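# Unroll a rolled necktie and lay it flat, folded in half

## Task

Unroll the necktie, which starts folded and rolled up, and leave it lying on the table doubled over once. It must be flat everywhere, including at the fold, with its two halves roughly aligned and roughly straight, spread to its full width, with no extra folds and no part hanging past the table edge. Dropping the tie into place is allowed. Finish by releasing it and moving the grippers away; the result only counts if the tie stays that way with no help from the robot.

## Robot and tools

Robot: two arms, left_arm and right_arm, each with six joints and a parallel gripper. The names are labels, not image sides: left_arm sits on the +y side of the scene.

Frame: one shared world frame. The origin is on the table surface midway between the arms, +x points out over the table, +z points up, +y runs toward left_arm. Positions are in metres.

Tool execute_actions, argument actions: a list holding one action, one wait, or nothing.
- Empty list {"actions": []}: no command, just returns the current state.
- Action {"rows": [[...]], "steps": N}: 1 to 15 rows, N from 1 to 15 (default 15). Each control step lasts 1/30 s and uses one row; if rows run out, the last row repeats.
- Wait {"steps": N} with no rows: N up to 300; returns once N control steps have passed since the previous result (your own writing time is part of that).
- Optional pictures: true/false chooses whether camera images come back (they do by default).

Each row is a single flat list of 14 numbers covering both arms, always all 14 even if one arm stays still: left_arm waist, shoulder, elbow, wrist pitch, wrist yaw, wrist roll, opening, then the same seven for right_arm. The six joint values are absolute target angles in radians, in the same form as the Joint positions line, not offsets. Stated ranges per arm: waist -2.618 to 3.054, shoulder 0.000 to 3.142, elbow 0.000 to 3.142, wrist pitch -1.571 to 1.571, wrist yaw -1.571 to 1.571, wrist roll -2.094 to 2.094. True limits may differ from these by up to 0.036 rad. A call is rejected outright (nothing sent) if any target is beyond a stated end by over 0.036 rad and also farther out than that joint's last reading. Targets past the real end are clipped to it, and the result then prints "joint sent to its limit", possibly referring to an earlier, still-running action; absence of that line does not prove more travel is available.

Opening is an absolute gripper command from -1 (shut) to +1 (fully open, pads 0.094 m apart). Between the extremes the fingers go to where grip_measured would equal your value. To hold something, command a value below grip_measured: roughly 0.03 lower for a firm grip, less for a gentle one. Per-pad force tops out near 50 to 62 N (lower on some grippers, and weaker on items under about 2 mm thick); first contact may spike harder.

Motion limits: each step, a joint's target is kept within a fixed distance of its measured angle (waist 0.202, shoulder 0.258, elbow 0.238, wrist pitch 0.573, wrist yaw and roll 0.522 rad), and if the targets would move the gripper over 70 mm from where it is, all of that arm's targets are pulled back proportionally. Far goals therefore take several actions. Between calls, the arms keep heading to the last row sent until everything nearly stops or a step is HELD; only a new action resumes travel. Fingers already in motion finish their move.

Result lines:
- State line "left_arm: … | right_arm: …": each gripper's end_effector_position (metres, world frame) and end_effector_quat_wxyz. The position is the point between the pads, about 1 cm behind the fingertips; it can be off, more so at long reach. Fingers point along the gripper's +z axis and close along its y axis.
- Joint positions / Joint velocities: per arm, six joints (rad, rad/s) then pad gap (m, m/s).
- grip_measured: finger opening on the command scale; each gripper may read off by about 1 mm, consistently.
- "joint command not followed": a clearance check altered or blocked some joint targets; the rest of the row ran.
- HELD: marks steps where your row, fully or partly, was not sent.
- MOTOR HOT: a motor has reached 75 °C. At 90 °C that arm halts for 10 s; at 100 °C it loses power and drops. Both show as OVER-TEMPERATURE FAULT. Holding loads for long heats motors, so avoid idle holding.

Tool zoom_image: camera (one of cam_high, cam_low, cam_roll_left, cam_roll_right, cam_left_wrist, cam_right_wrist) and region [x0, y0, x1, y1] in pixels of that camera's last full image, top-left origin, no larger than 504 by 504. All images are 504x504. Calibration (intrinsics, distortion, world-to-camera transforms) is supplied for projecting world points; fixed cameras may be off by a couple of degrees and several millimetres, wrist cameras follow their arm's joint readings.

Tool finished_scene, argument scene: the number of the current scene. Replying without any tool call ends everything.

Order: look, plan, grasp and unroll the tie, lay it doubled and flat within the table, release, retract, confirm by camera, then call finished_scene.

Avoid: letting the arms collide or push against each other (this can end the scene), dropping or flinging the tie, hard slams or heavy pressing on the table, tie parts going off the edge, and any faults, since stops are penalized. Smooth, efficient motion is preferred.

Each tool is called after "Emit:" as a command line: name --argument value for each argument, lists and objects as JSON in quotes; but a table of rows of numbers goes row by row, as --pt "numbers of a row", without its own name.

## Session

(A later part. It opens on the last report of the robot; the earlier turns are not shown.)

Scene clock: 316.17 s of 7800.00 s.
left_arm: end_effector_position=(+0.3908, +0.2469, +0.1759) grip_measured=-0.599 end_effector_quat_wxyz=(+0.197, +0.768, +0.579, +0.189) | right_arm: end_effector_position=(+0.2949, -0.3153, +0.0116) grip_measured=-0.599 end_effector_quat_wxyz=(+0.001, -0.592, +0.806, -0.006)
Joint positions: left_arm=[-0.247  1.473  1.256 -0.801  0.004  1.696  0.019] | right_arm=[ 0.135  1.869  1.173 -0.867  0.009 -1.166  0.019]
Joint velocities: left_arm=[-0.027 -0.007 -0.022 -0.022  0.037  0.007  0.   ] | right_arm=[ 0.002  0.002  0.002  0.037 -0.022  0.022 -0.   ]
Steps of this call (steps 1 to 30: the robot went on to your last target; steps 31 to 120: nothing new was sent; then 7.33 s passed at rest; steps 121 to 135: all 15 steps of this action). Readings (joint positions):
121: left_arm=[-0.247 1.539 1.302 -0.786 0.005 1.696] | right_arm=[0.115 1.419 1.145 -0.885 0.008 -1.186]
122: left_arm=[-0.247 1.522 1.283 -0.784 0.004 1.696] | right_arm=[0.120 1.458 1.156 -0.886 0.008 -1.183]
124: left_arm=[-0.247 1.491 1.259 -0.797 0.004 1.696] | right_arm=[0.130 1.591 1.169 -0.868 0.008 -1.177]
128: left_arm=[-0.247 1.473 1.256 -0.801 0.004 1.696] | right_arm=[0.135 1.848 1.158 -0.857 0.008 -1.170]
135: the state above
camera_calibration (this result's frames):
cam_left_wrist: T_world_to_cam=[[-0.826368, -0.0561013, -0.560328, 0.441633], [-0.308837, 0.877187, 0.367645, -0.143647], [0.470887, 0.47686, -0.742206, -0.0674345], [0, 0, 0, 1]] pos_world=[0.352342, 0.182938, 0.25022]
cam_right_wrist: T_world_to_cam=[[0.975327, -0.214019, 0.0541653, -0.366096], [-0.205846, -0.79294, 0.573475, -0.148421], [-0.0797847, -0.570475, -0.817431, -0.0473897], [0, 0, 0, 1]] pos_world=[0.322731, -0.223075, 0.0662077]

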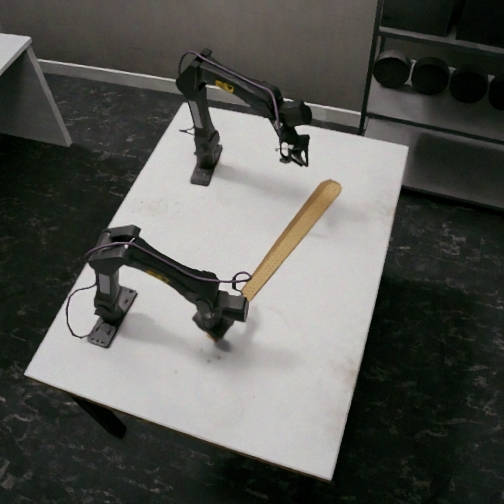

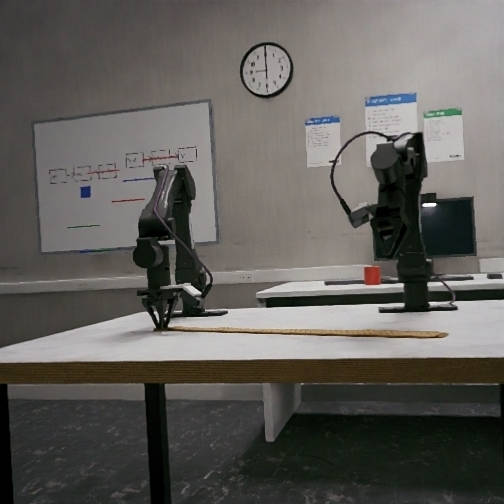

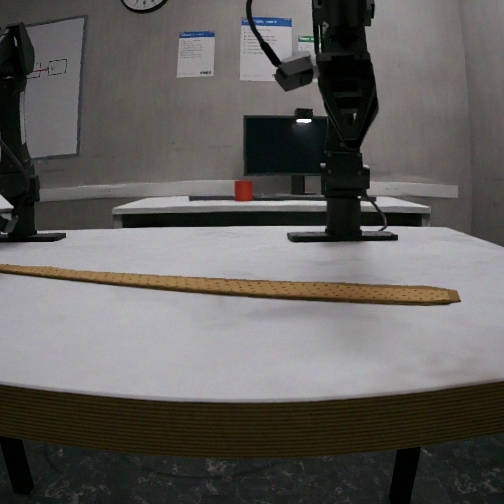

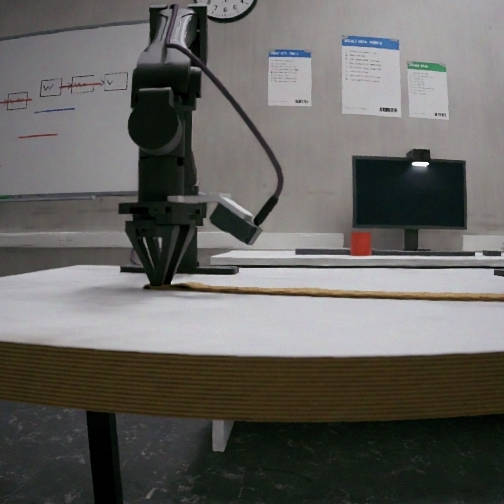

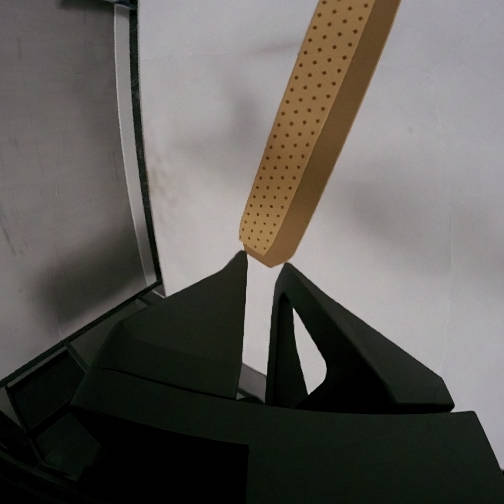

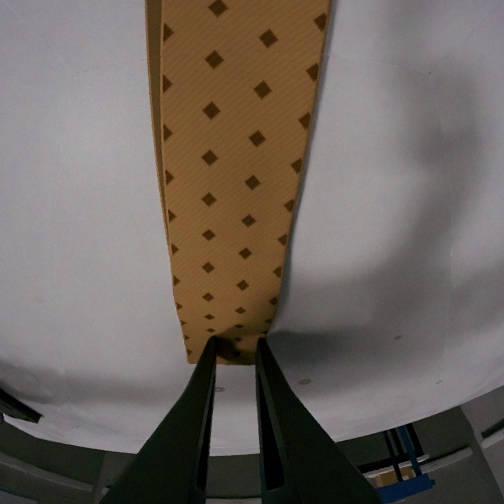

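Emit:
execute_actions --actions '[{"rows":[[-0.245,1.45,1.25,-0.8,0,1.69,-0.6,0.145,1.76,1.16,-0.88,0,-1.16,-0.6],[-0.245,1.45,1.25,-0.8,0,1.69,-0.6,0.145,1.74,1.15,-0.88,0,-1.16,-0.6],[-0.245,1.45,1.25,-0.8,0,1.69,-0.6,0.145,1.74,1.15,-0.88,0,-1.16,-0.6],[-0.245,1.45,1.25,-0.8,0,1.69,-0.6,0.155,1.74,1.12,-0.88,0,-1.16,-0.6],[-0.245,1.45,1.25,-0.8,0,1.69,-0.6,0.16,1.74,1.115,-0.88,0,-1.15,-0.6],[-0.245,1.45,1.25,-0.8,0,1.69,-0.6,0.16,1.74,1.115,-0.88,0,-1.15,-0.6],[-0.245,1.45,1.25,-0.8,0,1.69,-0.6,0.16,1.74,1.115,-0.88,0,-1.15,-0.6],[-0.245,1.45,1.25,-0.8,0,1.69,-0.6,0.16,1.77,1.115,-0.88,0,-1.15,-0.6],[-0.245,1.45,1.25,-0.8,0,1.69,-0.6,0.16,1.8,1.115,-0.88,0,-1.15,-0.6],[-0.245,1.45,1.25,-0.8,0,1.69,-0.6,0.16,1.83,1.115,-0.88,0,-1.15,-0.6],[-0.245,1.45,1.25,-0.8,0,1.69,-0.6,0.16,1.86,1.115,-0.88,0,-1.15,-0.6],[-0.245,1.45,1.25,-0.8,0,1.69,-0.6,0.16,1.88,1.115,-0.88,0,-1.15,-0.6]]}]'

Scene clock: 325.63 s of 7800.00 s.
left_arm: end_effector_position=(+0.3908, +0.2469, +0.1759) grip_measured=-0.599 end_effector_quat_wxyz=(+0.197, +0.768, +0.579, +0.189) | right_arm: end_effector_position=(+0.2808, -0.3121, +0.0117) grip_measured=-0.599 end_effector_quat_wxyz=(-0.009, -0.594, +0.804, -0.001)
Joint positions: left_arm=[-0.247  1.473  1.256 -0.801  0.004  1.696  0.019] | right_arm=[ 0.151  1.842  1.138 -0.883  0.011 -1.156  0.019]
Joint velocities: left_arm=[-0.012  0.012 -0.012 -0.007 -0.051  0.081  0.   ] | right_arm=[-0.027 -0.027  0.002 -0.022 -0.007  0.007  0.   ]
Steps of this call (steps 1 to 15: the robot went on to your last target; steps 16 to 110: nothing new was sent; then 5.30 s passed at rest; steps 111 to 125: all 15 steps of this action). Readings (joint positions):
111: left_arm=[-0.247 1.473 1.256 -0.801 0.004 1.696] | right_arm=[0.135 1.857 1.172 -0.865 0.009 -1.165]
112: left_arm=[-0.247 1.473 1.256 -0.801 0.004 1.696] | right_arm=[0.135 1.836 1.163 -0.865 0.009 -1.165]
114: left_arm=[-0.247 1.473 1.256 -0.801 0.004 1.696] | right_arm=[0.136 1.788 1.149 -0.872 0.009 -1.165]
118: left_arm=[-0.247 1.473 1.256 -0.801 0.004 1.696] | right_arm=[0.147 1.751 1.132 -0.873 0.009 -1.160]
125: the state above
camera_calibration (this result's frames):
cam_left_wrist: T_world_to_cam=[[-0.826368, -0.0561013, -0.560328, 0.441633], [-0.308837, 0.877187, 0.367645, -0.143647], [0.470887, 0.47686, -0.742206, -0.0674345], [0, 0, 0, 1]] pos_world=[0.352342, 0.182938, 0.25022]
cam_right_wrist: T_world_to_cam=[[0.977553, -0.208265, 0.0318588, -0.350212], [-0.187647, -0.791881, 0.58113, -0.153669], [-0.0958007, -0.574064, -0.813187, -0.0432328], [0, 0, 0, 1]] pos_world=[0.309373, -0.219443, 0.0653027]

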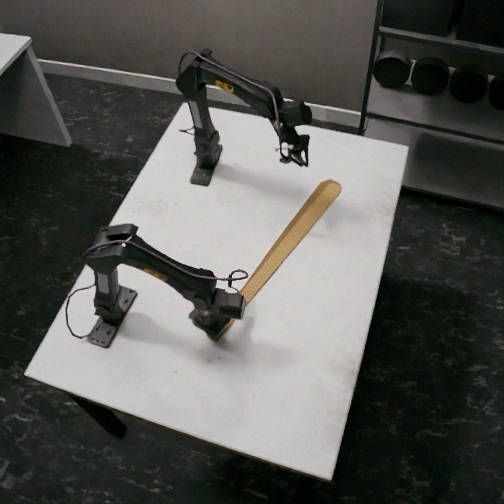

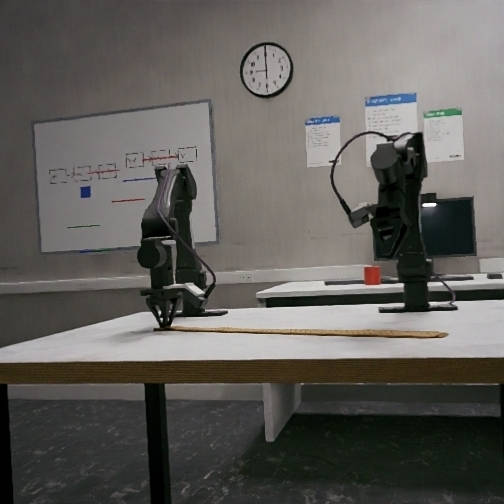

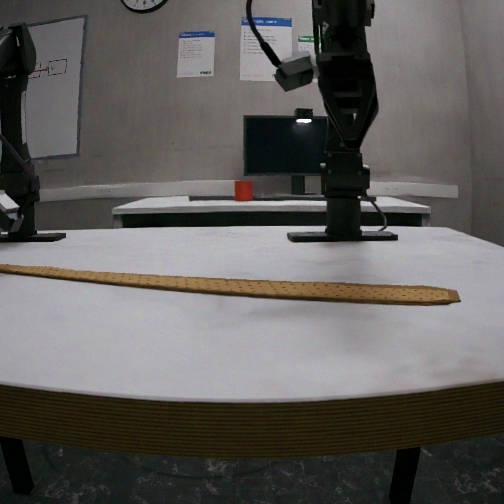

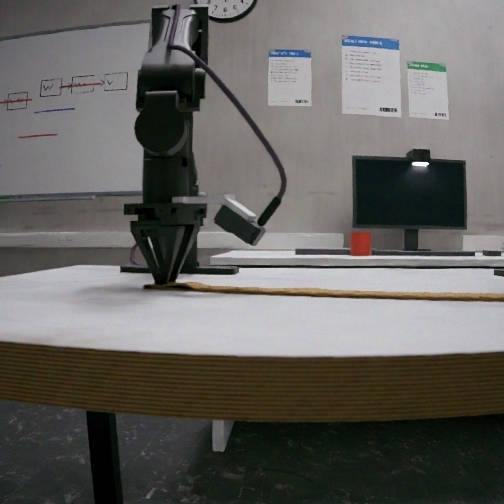

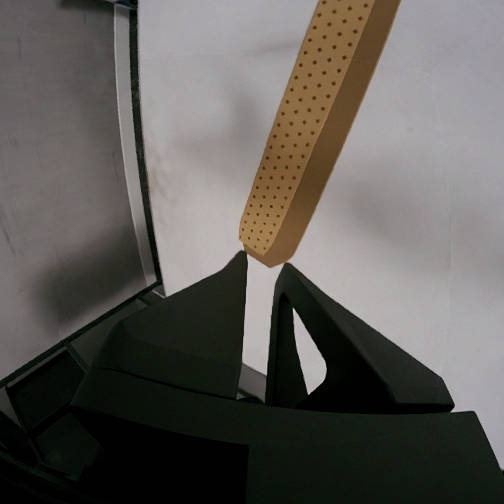

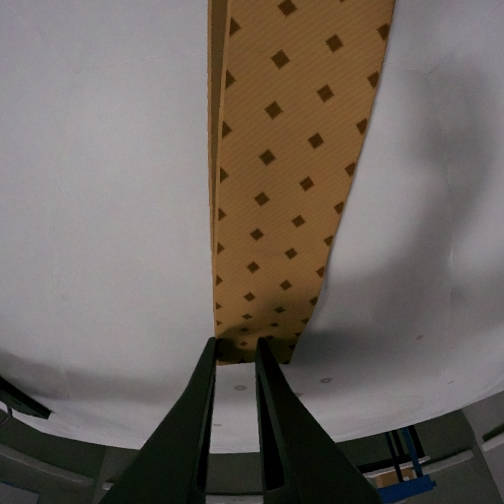

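Emit:
execute_actions --actions '[{"rows":[[-0.245,1.45,1.25,-0.8,0,1.69,-0.6,0.17,1.89,1.15,-0.88,0,-1.14,-0.6],[-0.245,1.45,1.25,-0.8,0,1.69,-0.6,0.18,1.89,1.16,-0.88,0,-1.13,-0.6],[-0.245,1.45,1.25,-0.8,0,1.69,-0.6,0.19,1.9,1.17,-0.88,0,-1.12,-0.6],[-0.245,1.45,1.25,-0.8,0,1.69,-0.6,0.2,1.9,1.175,-0.88,0,-1.11,-0.6],[-0.245,1.45,1.25,-0.8,0,1.69,-0.6,0.21,1.91,1.18,-0.88,0,-1.1,-0.6],[-0.245,1.45,1.25,-0.8,0,1.69,-0.6,0.22,1.91,1.185,-0.88,0,-1.09,-0.6],[-0.245,1.45,1.25,-0.8,0,1.69,-0.6,0.23,1.92,1.19,-0.88,0,-1.08,-0.6],[-0.245,1.45,1.25,-0.8,0,1.69,-0.6,0.24,1.92,1.195,-0.88,0,-1.07,-0.6],[-0.245,1.45,1.25,-0.8,0,1.69,-0.6,0.25,1.93,1.2,-0.88,0,-1.06,-0.6],[-0.245,1.45,1.25,-0.8,0,1.69,-0.6,0.26,1.93,1.205,-0.88,0,-1.05,-0.6],[-0.245,1.45,1.25,-0.8,0,1.69,-0.6,0.27,1.94,1.21,-0.88,0,-1.04,-0.6],[-0.245,1.45,1.25,-0.8,0,1.69,-0.6,0.28,1.94,1.215,-0.88,0,-1.03,-0.6]]}]' --pictures false

Emit:
execute_actions --actions '[{"steps":12}]' --pictures false

Emit:
execute_actions --actions '[{"rows":[[-0.245,1.45,1.25,-0.8,0,1.69,-0.6,0.26,1.82,1.2,-0.88,0,-1.03,-0.6],[-0.245,1.45,1.25,-0.8,0,1.69,-0.6,0.26,1.74,1.2,-0.88,0,-1.03,-0.6],[-0.245,1.45,1.25,-0.8,0,1.69,-0.6,0.26,1.62,1.2,-0.88,0,-1.03,-0.6],[-0.245,1.45,1.25,-0.8,0,1.69,-0.6,0.26,1.5,1.2,-0.88,0,-1.03,-0.6]]}]'

Emit:
zoom_image --camera "cam_roll_right" --region '[100,250,300,320]'

Scene clock: 340.00 s of 7800.00 s.
left_arm: end_effector_position=(+0.3908, +0.2469, +0.1759) grip_measured=-0.599 end_effector_quat_wxyz=(+0.197, +0.768, +0.579, +0.189) | right_arm: end_effector_position=(+0.2857, -0.2934, +0.0119) grip_measured=-0.599 end_effector_quat_wxyz=(-0.042, -0.592, +0.804, -0.032)
Joint positions: left_arm=[-0.247  1.473  1.256 -0.801  0.004  1.696  0.019] | right_arm=[ 0.252  1.898  1.209 -0.933  0.092 -1.049  0.019]
Joint velocities: left_arm=[-0.017 -0.007 -0.022 -0.007 -0.037 -0.037 -0.   ] | right_arm=[ 0.105  0.012  0.017 -0.022 -0.022  0.095  0.001]
Steps of this call (steps 1 to 15: the robot went on to your last target; steps 16 to 110: nothing new was sent; then 10.20 s passed at rest; steps 111 to 125: all 15 steps of this action). Readings (joint positions):
111: left_arm=[-0.247 1.473 1.256 -0.801 0.004 1.696] | right_arm=[0.151 1.843 1.140 -0.883 0.011 -1.154]
112: left_arm=[-0.247 1.473 1.256 -0.801 0.004 1.696] | right_arm=[0.154 1.846 1.145 -0.888 0.012 -1.150]
114: left_arm=[-0.247 1.473 1.256 -0.801 0.004 1.696] | right_arm=[0.163 1.856 1.158 -0.900 0.024 -1.139]
118: left_arm=[-0.247 1.473 1.256 -0.801 0.004 1.696] | right_arm=[0.193 1.875 1.180 -0.922 0.062 -1.106]
125: the state above

Scene clock: 340.40 s of 7800.00 s.
left_arm: end_effector_position=(+0.3908, +0.2469, +0.1759) grip_measured=-0.599 end_effector_quat_wxyz=(+0.197, +0.768, +0.579, +0.189) | right_arm: end_effector_position=(+0.2857, -0.2926, +0.0118) grip_measured=-0.599 end_effector_quat_wxyz=(-0.042, -0.586, +0.808, -0.033)
Joint positions: left_arm=[-0.247  1.473  1.256 -0.801  0.004  1.696  0.019] | right_arm=[ 0.255  1.899  1.21  -0.933  0.093 -1.031  0.019]
Joint velocities: left_arm=[-0.007 -0.007 -0.017 -0.037  0.022  0.022  0.001] | right_arm=[-0.017 -0.007  0.012 -0.051  0.051  0.007 -0.001]
Steps of this call (steps 1 to 12: the robot went on to your last target). Readings (joint positions):
1: left_arm=[-0.247 1.473 1.256 -0.801 0.004 1.696] | right_arm=[0.255 1.899 1.210 -0.933 0.092 -1.045]
2: left_arm=[-0.247 1.473 1.256 -0.801 0.004 1.696] | right_arm=[0.255 1.899 1.210 -0.933 0.093 -1.042]
4: left_arm=[-0.247 1.473 1.256 -0.801 0.004 1.696] | right_arm=[0.255 1.899 1.210 -0.933 0.093 -1.037]
8: left_arm=[-0.247 1.473 1.256 -0.801 0.004 1.696] | right_arm=[0.255 1.899 1.210 -0.933 0.093 -1.033]
12: the state above

Scene clock: 340.90 s of 7800.00 s.
left_arm: end_effector_position=(+0.3908, +0.2469, +0.1759) grip_measured=-0.599 end_effector_quat_wxyz=(+0.197, +0.768, +0.579, +0.189) | right_arm: end_effector_position=(+0.3102, -0.2741, +0.1380) grip_measured=-0.599 end_effector_quat_wxyz=(+0.175, -0.573, +0.796, -0.087)
Joint positions: left_arm=[-0.247  1.473  1.256 -0.801  0.004  1.696  0.019] | right_arm=[ 0.256  1.498  1.201 -0.882  0.023 -1.031  0.019]
Joint velocities: left_arm=[-0.032 -0.017  0.007 -0.007 -0.022  0.022 -0.001] | right_arm=[ 0.002  0.154 -0.002 -0.007  0.081  0.066  0.   ]
Steps of this call (steps 1 to 15: all 15 steps of this action). Readings (joint positions):
1: left_arm=[-0.247 1.473 1.256 -0.801 0.004 1.696] | right_arm=[0.255 1.890 1.209 -0.931 0.092 -1.031]
2: left_arm=[-0.247 1.473 1.256 -0.801 0.004 1.696] | right_arm=[0.255 1.869 1.201 -0.923 0.080 -1.031]
4: left_arm=[-0.247 1.473 1.256 -0.801 0.004 1.696] | right_arm=[0.256 1.778 1.183 -0.915 0.061 -1.031]
8: left_arm=[-0.247 1.473 1.256 -0.801 0.004 1.696] | right_arm=[0.256 1.536 1.188 -0.896 0.038 -1.031]
15: the state above
camera_calibration (this result's frames):
cam_left_wrist: T_world_to_cam=[[-0.826368, -0.0561013, -0.560328, 0.441633], [-0.308837, 0.877187, 0.367645, -0.143647], [0.470887, 0.47686, -0.742206, -0.0674345], [0, 0, 0, 1]] pos_world=[0.352342, 0.182938, 0.25022]
cam_right_wrist: T_world_to_cam=[[0.886133, -0.246204, 0.392622, -0.406884], [-0.404198, -0.825031, 0.394903, -0.107725], [0.226699, -0.508633, -0.830602, 0.00432905], [0, 0, 0, 1]] pos_world=[0.316029, -0.186851, 0.205888]

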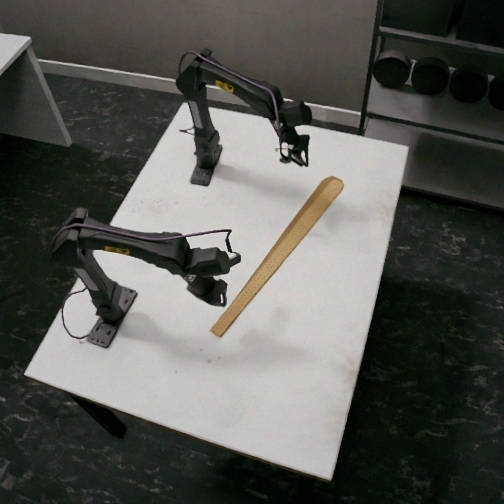

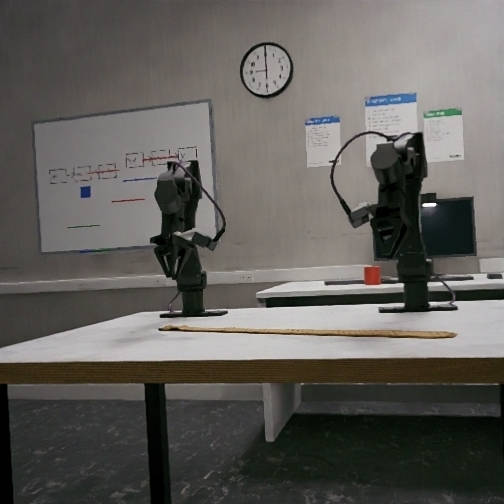

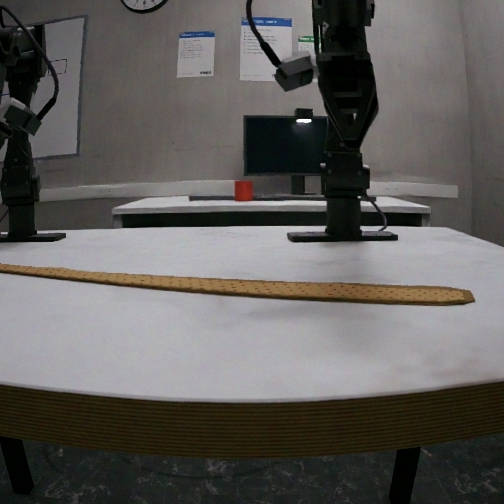

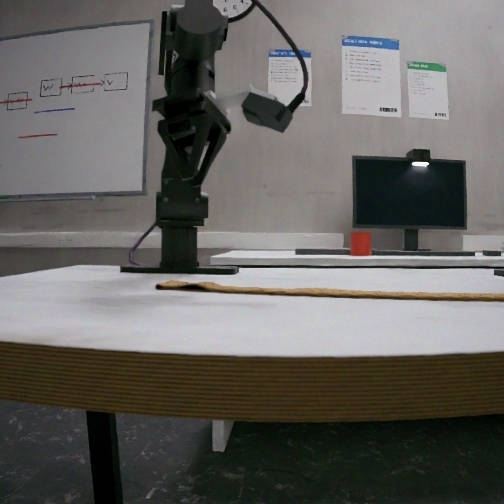

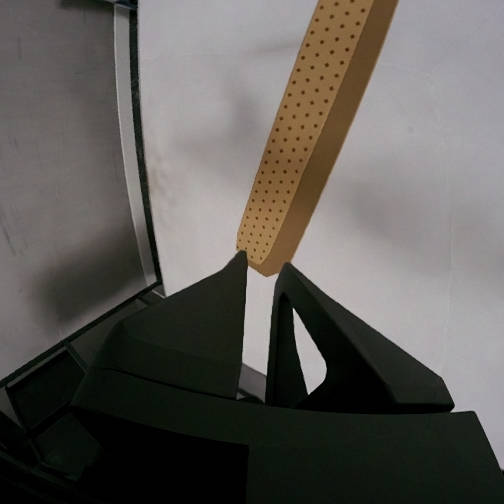

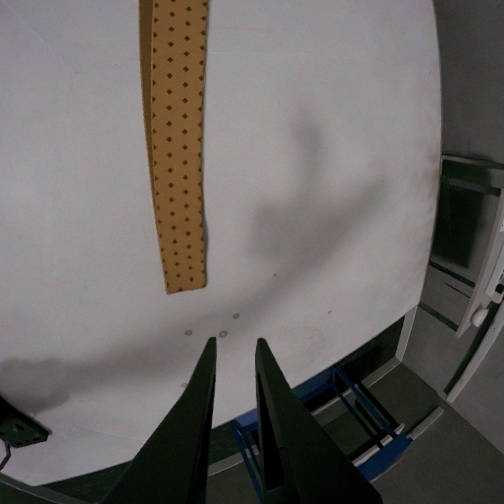

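Region (100, 250, 300, 320) of cam_roll_right's 504x504 image, scaled by 2.520, with more detail than that image has; it fills the top 176 rows of this view, and the rest is white.

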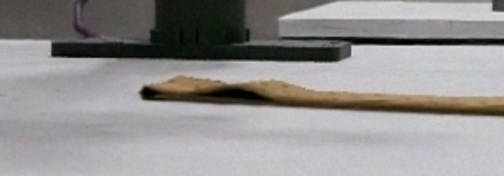

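Emit:
execute_actions --actions '[{"rows":[[-0.245,1.45,1.25,-0.8,0,1.69,-0.6,0.3,1.6,1.2,-0.88,0,-1.0,-0.6],[-0.245,1.45,1.25,-0.8,0,1.69,-0.6,0.305,1.7,1.2,-0.88,0,-1.0,-0.6],[-0.245,1.45,1.25,-0.8,0,1.69,-0.6,0.305,1.77,1.2,-0.88,0,-1.0,-0.6],[-0.245,1.45,1.25,-0.8,0,1.69,-0.6,0.305,1.81,1.2,-0.88,0,-1.0,-0.6]]}]'

Scene clock: 354.60 s of 7800.00 s.
left_arm: end_effector_position=(+0.3908, +0.2469, +0.1759) grip_measured=-0.599 end_effector_quat_wxyz=(+0.197, +0.768, +0.579, +0.189) | right_arm: end_effector_position=(+0.2888, -0.2636, +0.0237) grip_measured=-0.599 end_effector_quat_wxyz=(+0.015, -0.593, +0.805, -0.015)
Joint positions: left_arm=[-0.247  1.473  1.256 -0.801  0.004  1.696  0.019] | right_arm=[ 0.299  1.834  1.179 -0.877  0.017 -1.006  0.019]
Joint velocities: left_arm=[-0.002 -0.022  0.017 -0.022  0.051 -0.037 -0.   ] | right_arm=[-0.017 -0.051 -0.002  0.051 -0.066  0.095 -0.   ]
Steps of this call (steps 1 to 15: the robot went on to your last target; steps 16 to 110: nothing new was sent; then 9.53 s passed at rest; steps 111 to 125: all 15 steps of this action). Readings (joint positions):
111: left_arm=[-0.247 1.473 1.256 -0.801 0.004 1.696] | right_arm=[0.259 1.514 1.201 -0.884 0.021 -1.027]
112: left_arm=[-0.247 1.473 1.256 -0.801 0.004 1.696] | right_arm=[0.267 1.540 1.203 -0.882 0.021 -1.023]
114: left_arm=[-0.247 1.473 1.256 -0.801 0.004 1.696] | right_arm=[0.285 1.652 1.209 -0.872 0.018 -1.018]
118: left_arm=[-0.247 1.473 1.256 -0.801 0.004 1.696] | right_arm=[0.299 1.852 1.189 -0.865 0.017 -1.010]
125: the state above
camera_calibration (this result's frames):
cam_left_wrist: T_world_to_cam=[[-0.826368, -0.0561013, -0.560328, 0.441633], [-0.308837, 0.877187, 0.367645, -0.143647], [0.470887, 0.47686, -0.742206, -0.0674345], [0, 0, 0, 1]] pos_world=[0.352342, 0.182938, 0.25022]
cam_right_wrist: T_world_to_cam=[[0.973828, -0.210217, 0.086416, -0.349056], [-0.221712, -0.794916, 0.564759, -0.111317], [-0.0500286, -0.569138, -0.820719, -0.0166308], [0, 0, 0, 1]] pos_world=[0.314409, -0.17133, 0.079382]

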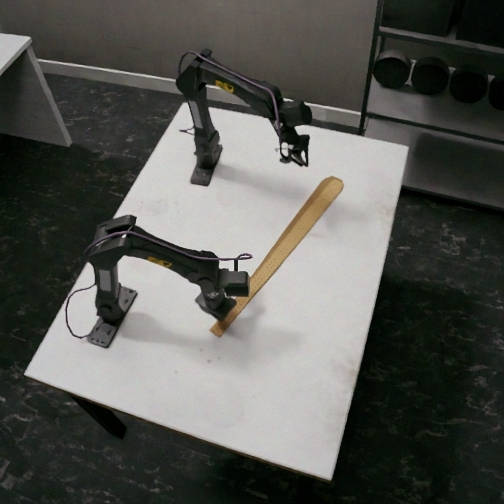

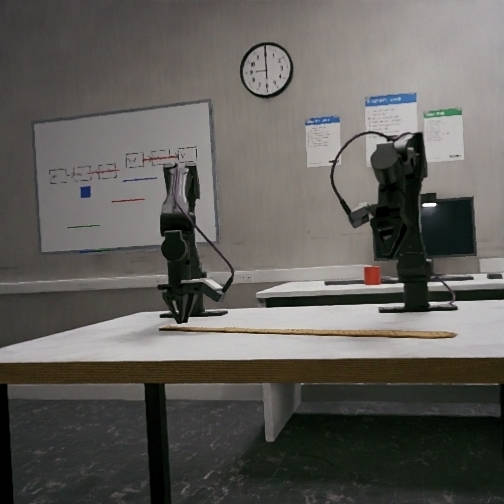

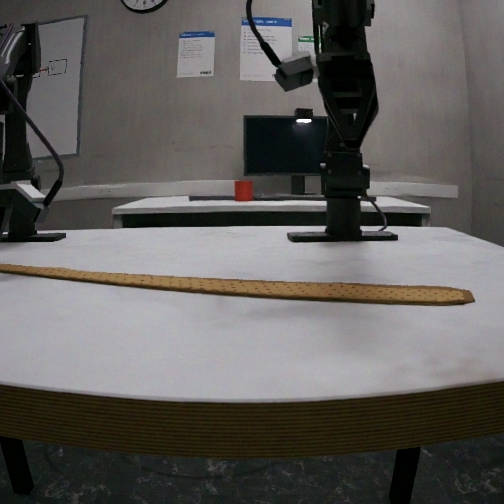

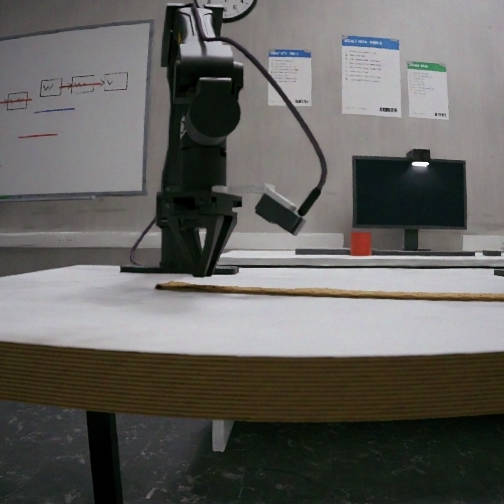

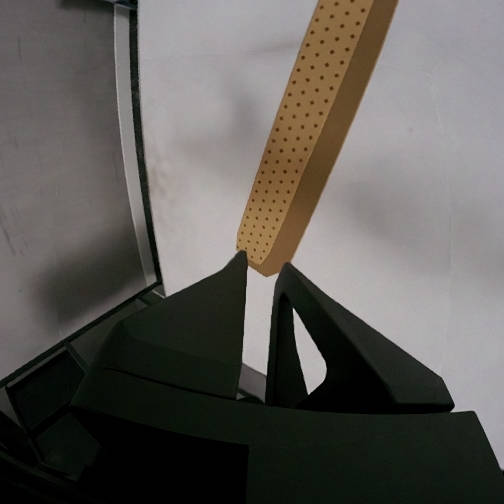

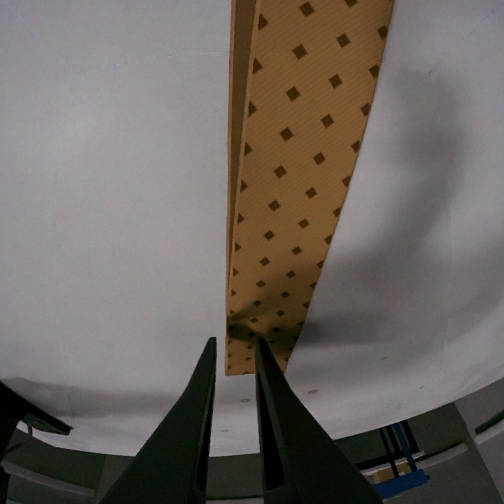

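Emit:
execute_actions --actions '[{"rows":[[-0.245,1.45,1.25,-0.8,0,1.69,-0.6,0.295,1.8,1.24,-0.88,0,-1.0,-0.6],[-0.245,1.45,1.25,-0.8,0,1.69,-0.6,0.295,1.8,1.255,-0.88,0,-1.0,-0.6],[-0.245,1.45,1.25,-0.8,0,1.69,-0.6,0.295,1.8,1.255,-0.88,0,-1.0,-0.6],[-0.245,1.45,1.25,-0.8,0,1.69,-0.6,0.295,1.8,1.255,-0.88,0,-1.0,-0.6],[-0.245,1.45,1.25,-0.8,0,1.69,-0.6,0.295,1.8,1.255,-0.88,0,-1.0,-0.6],[-0.245,1.45,1.25,-0.8,0,1.69,-0.6,0.295,1.83,1.255,-0.88,0,-1.0,-0.6],[-0.245,1.45,1.25,-0.8,0,1.69,-0.6,0.295,1.86,1.255,-0.88,0,-1.0,-0.6],[-0.245,1.45,1.25,-0.8,0,1.69,-0.6,0.295,1.89,1.255,-0.88,0,-1.0,-0.6],[-0.245,1.45,1.25,-0.8,0,1.69,-0.6,0.295,1.92,1.255,-0.88,0,-1.0,-0.6],[-0.245,1.45,1.25,-0.8,0,1.69,-0.6,0.295,1.95,1.255,-0.88,0,-1.0,-0.6],[-0.245,1.45,1.25,-0.8,0,1.69,-0.6,0.295,1.97,1.255,-0.88,0,-1.0,-0.6]]}]'

Scene clock: 367.97 s of 7800.00 s.
left_arm: end_effector_position=(+0.3908, +0.2469, +0.1759) grip_measured=-0.599 end_effector_quat_wxyz=(+0.197, +0.768, +0.579, +0.189) | right_arm: end_effector_position=(+0.3071, -0.2586, +0.0115) grip_measured=-0.599 end_effector_quat_wxyz=(+0.006, -0.593, +0.805, -0.012)
Joint positions: left_arm=[-0.247  1.473  1.256 -0.801  0.004  1.696  0.019] | right_arm=[ 0.299  1.935  1.264 -0.88   0.017 -1.004  0.019]
Joint velocities: left_arm=[ 0.012  0.012 -0.017  0.037 -0.037 -0.066  0.   ] | right_arm=[ 0.017 -0.012  0.159 -0.11  -0.066 -0.022  0.   ]
Steps of this call (steps 1 to 15: the robot went on to your last target; steps 16 to 110: nothing new was sent; then 9.20 s passed at rest; steps 111 to 125: all 15 steps of this action). Readings (joint positions):
111: left_arm=[-0.247 1.473 1.256 -0.801 0.004 1.696] | right_arm=[0.299 1.833 1.183 -0.880 0.017 -1.005]
112: left_arm=[-0.247 1.473 1.256 -0.801 0.004 1.696] | right_arm=[0.299 1.833 1.192 -0.885 0.017 -1.005]
114: left_arm=[-0.247 1.473 1.256 -0.801 0.004 1.696] | right_arm=[0.299 1.831 1.214 -0.886 0.017 -1.005]
118: left_arm=[-0.247 1.473 1.256 -0.801 0.004 1.696] | right_arm=[0.299 1.840 1.235 -0.882 0.017 -1.005]
125: the state above
camera_calibration (this result's frames):
cam_left_wrist: T_world_to_cam=[[-0.826368, -0.0561013, -0.560328, 0.441633], [-0.308837, 0.877187, 0.367645, -0.143647], [0.470887, 0.47686, -0.742206, -0.0674345], [0, 0, 0, 1]] pos_world=[0.352342, 0.182938, 0.25022]
cam_right_wrist: T_world_to_cam=[[0.974813, -0.212074, 0.069024, -0.365314], [-0.212794, -0.791778, 0.572543, -0.0984167], [-0.0667696, -0.57281, -0.816964, -0.0187042], [0, 0, 0, 1]] pos_world=[0.333921, -0.166112, 0.0662825]

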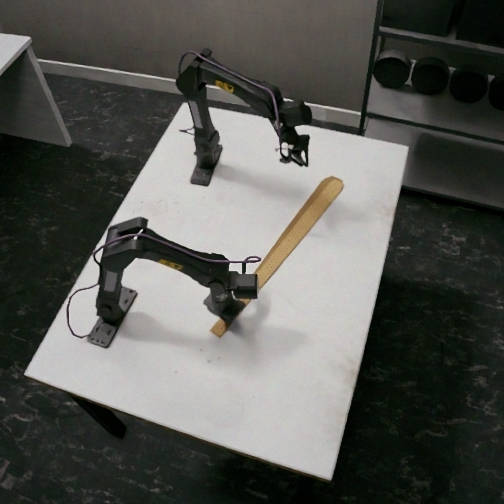

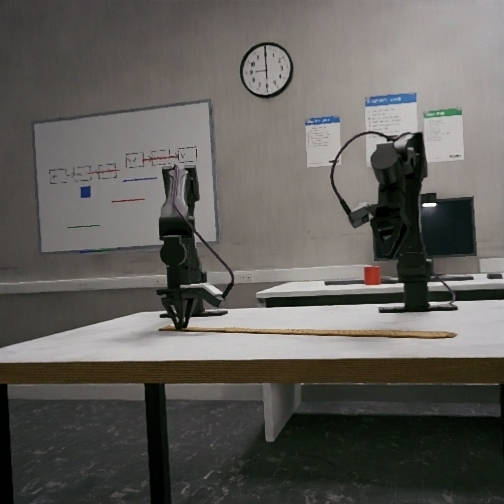

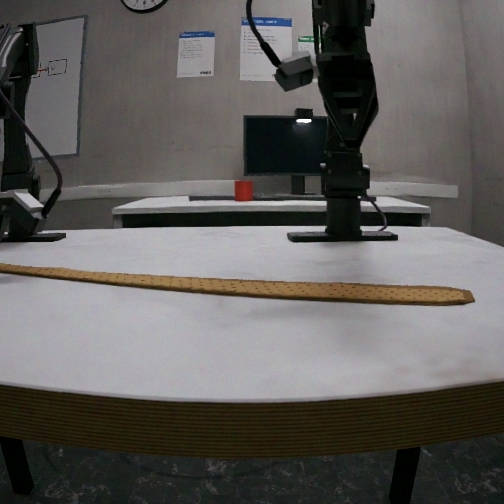

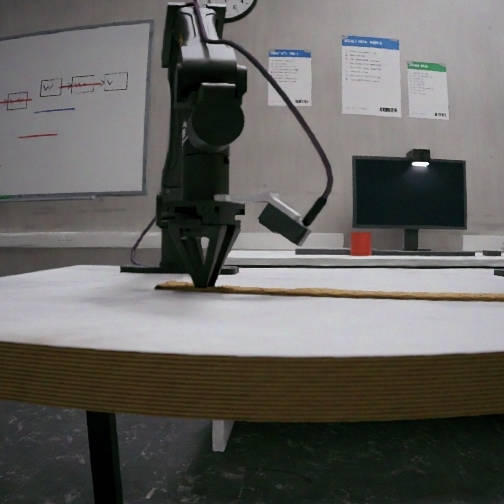

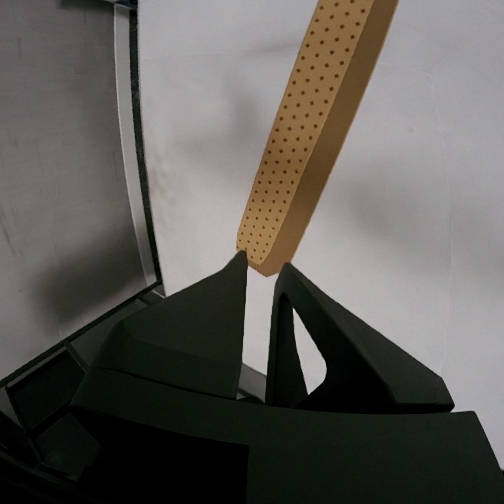

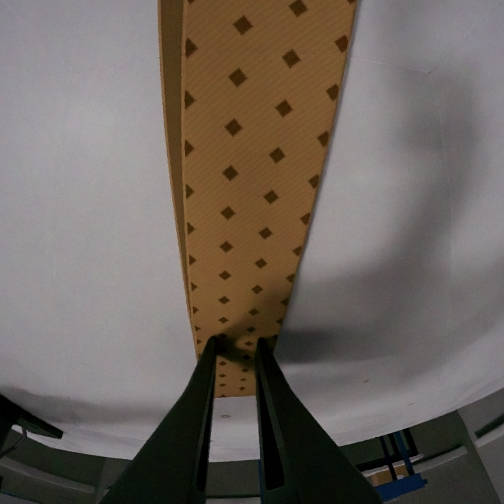

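Lift and inspect.

Emit:
execute_actions --actions '[{"rows":[[-0.245,1.45,1.25,-0.8,0,1.69,-0.6,0.295,1.85,1.25,-0.88,0,-1.0,-0.6],[-0.245,1.45,1.25,-0.8,0,1.69,-0.6,0.295,1.78,1.25,-0.88,0,-1.0,-0.6],[-0.245,1.45,1.25,-0.8,0,1.69,-0.6,0.295,1.7,1.25,-0.88,0,-1.0,-0.6]]}]'

Emit:
zoom_image --camera "cam_roll_right" --region '[100,250,300,320]'

Scene clock: 375.07 s of 7800.00 s.
left_arm: end_effector_position=(+0.3908, +0.2469, +0.1759) grip_measured=-0.599 end_effector_quat_wxyz=(+0.197, +0.768, +0.579, +0.189) | right_arm: end_effector_position=(+0.3152, -0.2564, +0.0826) grip_measured=-0.599 end_effector_quat_wxyz=(+0.102, -0.588, +0.801, -0.048)
Joint positions: left_arm=[-0.247  1.473  1.256 -0.801  0.004  1.696  0.019] | right_arm=[ 0.299  1.704  1.242 -0.883  0.017 -1.004  0.019]
Joint velocities: left_arm=[ 0.002 -0.007 -0.002  0.066  0.051 -0.037 -0.001] | right_arm=[ 0.017 -0.002  0.007 -0.037 -0.037 -0.081  0.001]
Steps of this call (steps 1 to 15: the robot went on to your last target; steps 16 to 110: nothing new was sent; then 2.93 s passed at rest; steps 111 to 125: all 15 steps of this action). Readings (joint positions):
111: left_arm=[-0.247 1.473 1.256 -0.801 0.004 1.696] | right_arm=[0.299 1.926 1.264 -0.880 0.017 -1.004]
112: left_arm=[-0.247 1.473 1.256 -0.801 0.004 1.696] | right_arm=[0.299 1.906 1.256 -0.879 0.017 -1.004]
114: left_arm=[-0.247 1.473 1.256 -0.801 0.004 1.696] | right_arm=[0.299 1.827 1.236 -0.886 0.017 -1.004]
118: left_arm=[-0.247 1.473 1.256 -0.801 0.004 1.696] | right_arm=[0.299 1.699 1.241 -0.885 0.017 -1.004]
125: the state above
camera_calibration (this result's frames):
cam_left_wrist: T_world_to_cam=[[-0.826368, -0.0561013, -0.560328, 0.441633], [-0.308837, 0.877187, 0.367645, -0.143647], [0.470887, 0.47686, -0.742206, -0.0674345], [0, 0, 0, 1]] pos_world=[0.352342, 0.182938, 0.25022]
cam_right_wrist: T_world_to_cam=[[0.943225, -0.220989, 0.247971, -0.384772], [-0.31735, -0.819969, 0.476381, -0.101949], [0.0980542, -0.528029, -0.843547, 0.00285898], [0, 0, 0, 1]] pos_world=[0.330293, -0.167115, 0.146391]

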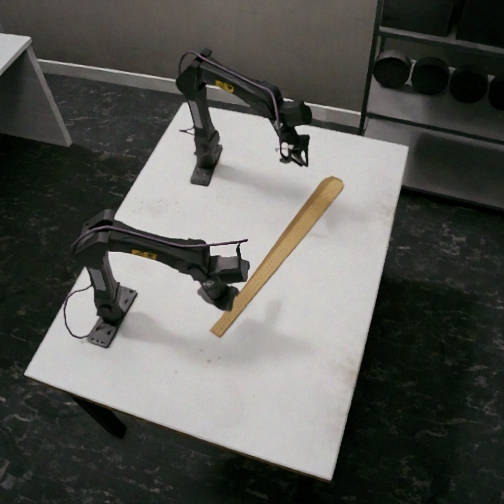

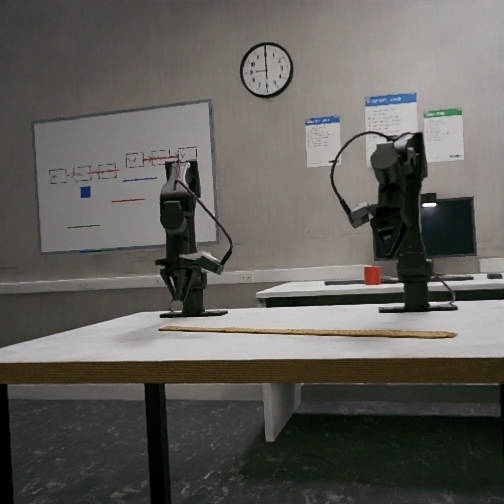

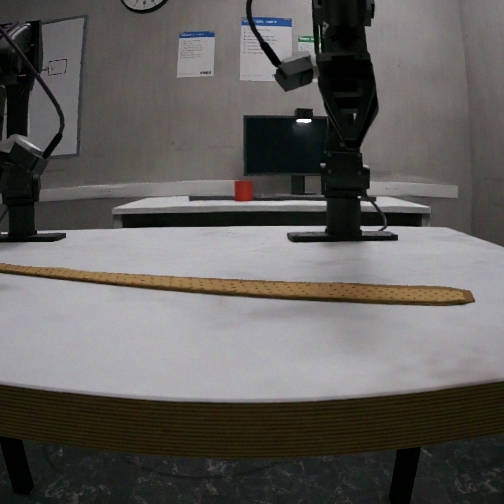

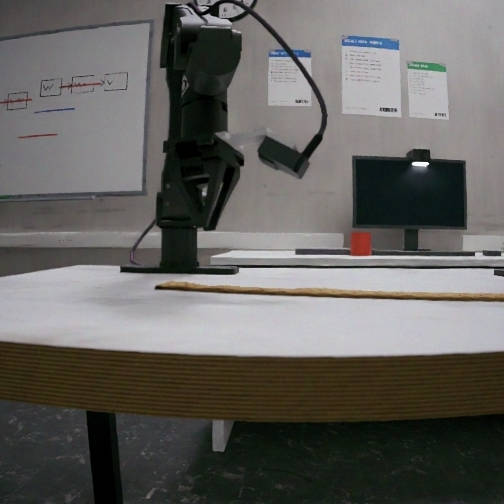

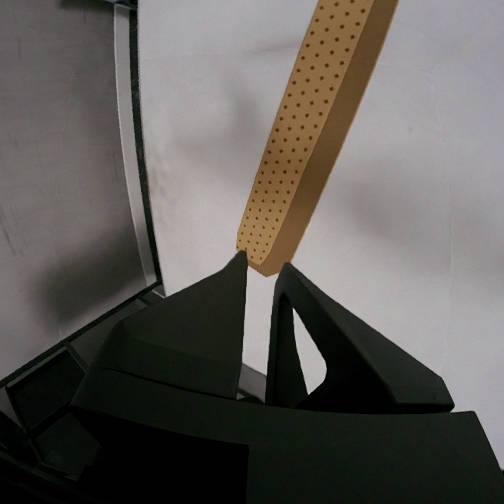

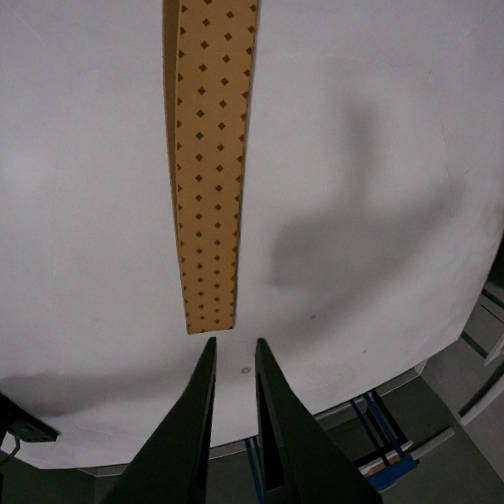

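Region (100, 250, 300, 320) of cam_roll_right's 504x504 image, scaled by 2.520, with more detail than that image has; it fills the top 176 rows of this view, and the rest is white.

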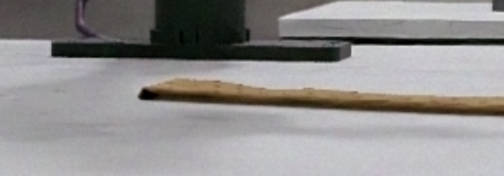

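Emit:
execute_actions --actions '[{"rows":[[-0.245,1.45,1.25,-0.8,0,1.69,-0.6,0.25,1.7,1.21,-0.88,0,-1.05,-0.6],[-0.245,1.45,1.25,-0.8,0,1.69,-0.6,0.21,1.7,1.18,-0.88,0,-1.09,-0.6],[-0.245,1.45,1.25,-0.8,0,1.69,-0.6,0.21,1.7,1.18,-0.88,0,-1.09,-0.6],[-0.245,1.45,1.25,-0.8,0,1.69,-0.6,0.21,1.72,1.18,-0.88,0,-1.09,-0.6],[-0.245,1.45,1.25,-0.8,0,1.69,-0.6,0.21,1.75,1.18,-0.88,0,-1.09,-0.6],[-0.245,1.45,1.25,-0.8,0,1.69,-0.6,0.21,1.78,1.18,-0.88,0,-1.09,-0.6],[-0.245,1.45,1.25,-0.8,0,1.69,-0.6,0.21,1.8,1.18,-0.88,0,-1.09,-0.6],[-0.245,1.45,1.25,-0.8,0,1.69,-0.6,0.21,1.82,1.18,-0.88,0,-1.09,-0.6],[-0.245,1.45,1.25,-0.8,0,1.69,-0.6,0.21,1.84,1.18,-0.88,0,-1.09,-0.6],[-0.245,1.45,1.25,-0.8,0,1.69,-0.6,0.21,1.86,1.18,-0.88,0,-1.09,-0.6],[-0.245,1.45,1.25,-0.8,0,1.69,-0.6,0.21,1.88,1.18,-0.88,0,-1.09,-0.6],[-0.245,1.45,1.25,-0.8,0,1.69,-0.6,0.21,1.9,1.18,-0.88,0,-1.09,-0.6],[-0.245,1.45,1.25,-0.8,0,1.69,-0.6,0.21,1.92,1.18,-0.88,0,-1.09,-0.6]]}]'

Scene clock: 388.93 s of 7800.00 s.
left_arm: end_effector_position=(+0.3908, +0.2469, +0.1759) grip_measured=-0.599 end_effector_quat_wxyz=(+0.197, +0.768, +0.579, +0.189) | right_arm: end_effector_position=(+0.2941, -0.2918, +0.0116) grip_measured=-0.599 end_effector_quat_wxyz=(-0.004, -0.587, +0.809, -0.004)
Joint positions: left_arm=[-0.247  1.473  1.256 -0.801  0.004  1.696  0.019] | right_arm=[ 0.208  1.887  1.198 -0.885  0.011 -1.082  0.019]
Joint velocities: left_arm=[-0.017 -0.007  0.007 -0.037 -0.081 -0.066 -0.001] | right_arm=[-0.002  0.076 -0.002 -0.051 -0.022 -0.022  0.   ]
Steps of this call (steps 1 to 15: the robot went on to your last target; steps 16 to 110: nothing new was sent; then 9.70 s passed at rest; steps 111 to 125: all 15 steps of this action). Readings (joint positions):
111: left_arm=[-0.247 1.473 1.256 -0.801 0.004 1.696] | right_arm=[0.295 1.704 1.238 -0.881 0.015 -1.010]
112: left_arm=[-0.247 1.473 1.256 -0.801 0.004 1.696] | right_arm=[0.284 1.704 1.229 -0.876 0.011 -1.024]
114: left_arm=[-0.247 1.473 1.256 -0.801 0.004 1.696] | right_arm=[0.246 1.707 1.202 -0.876 0.009 -1.047]
118: left_arm=[-0.247 1.473 1.256 -0.801 0.004 1.696] | right_arm=[0.208 1.775 1.190 -0.884 0.011 -1.069]
125: the state above
camera_calibration (this result's frames):
cam_left_wrist: T_world_to_cam=[[-0.826368, -0.0561013, -0.560328, 0.441633], [-0.308837, 0.877187, 0.367645, -0.143647], [0.470887, 0.47686, -0.742206, -0.0674345], [0, 0, 0, 1]] pos_world=[0.352342, 0.182938, 0.25022]
cam_right_wrist: T_world_to_cam=[[0.97334, -0.225031, 0.0443796, -0.362792], [-0.20875, -0.788945, 0.577918, -0.127953], [-0.0950365, -0.571775, -0.814887, -0.0299387], [0, 0, 0, 1]] pos_world=[0.323564, -0.199706, 0.0656504]

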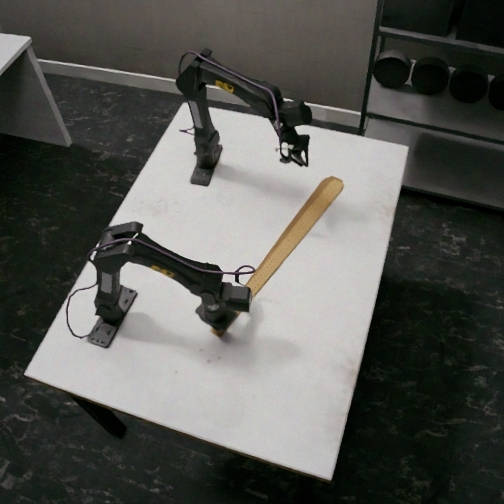

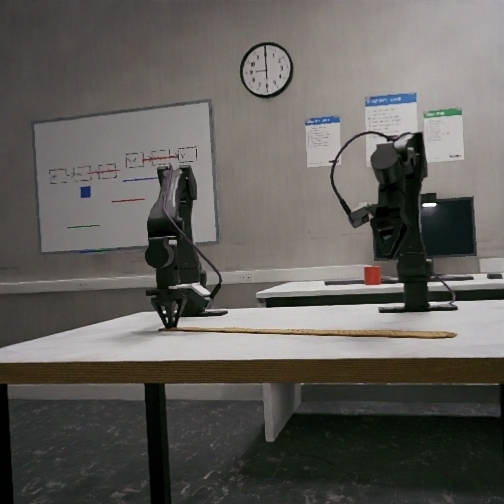

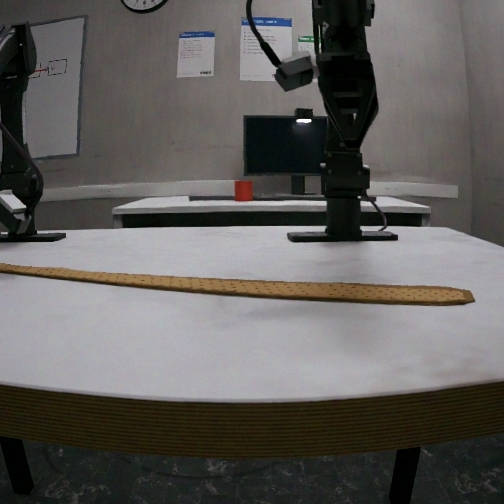

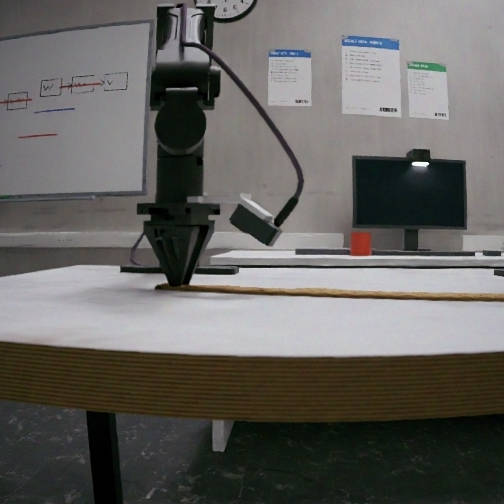

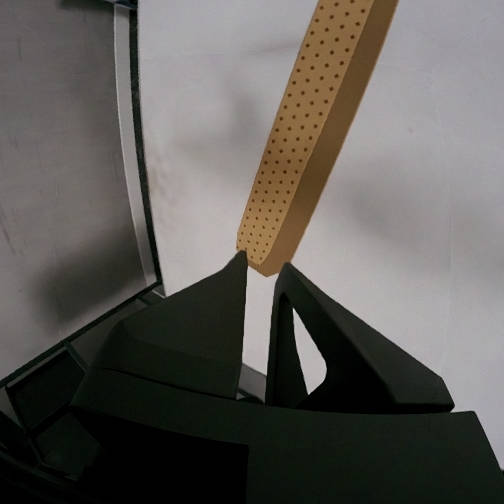

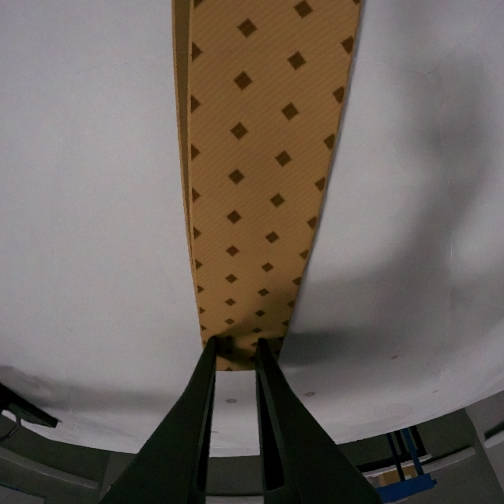

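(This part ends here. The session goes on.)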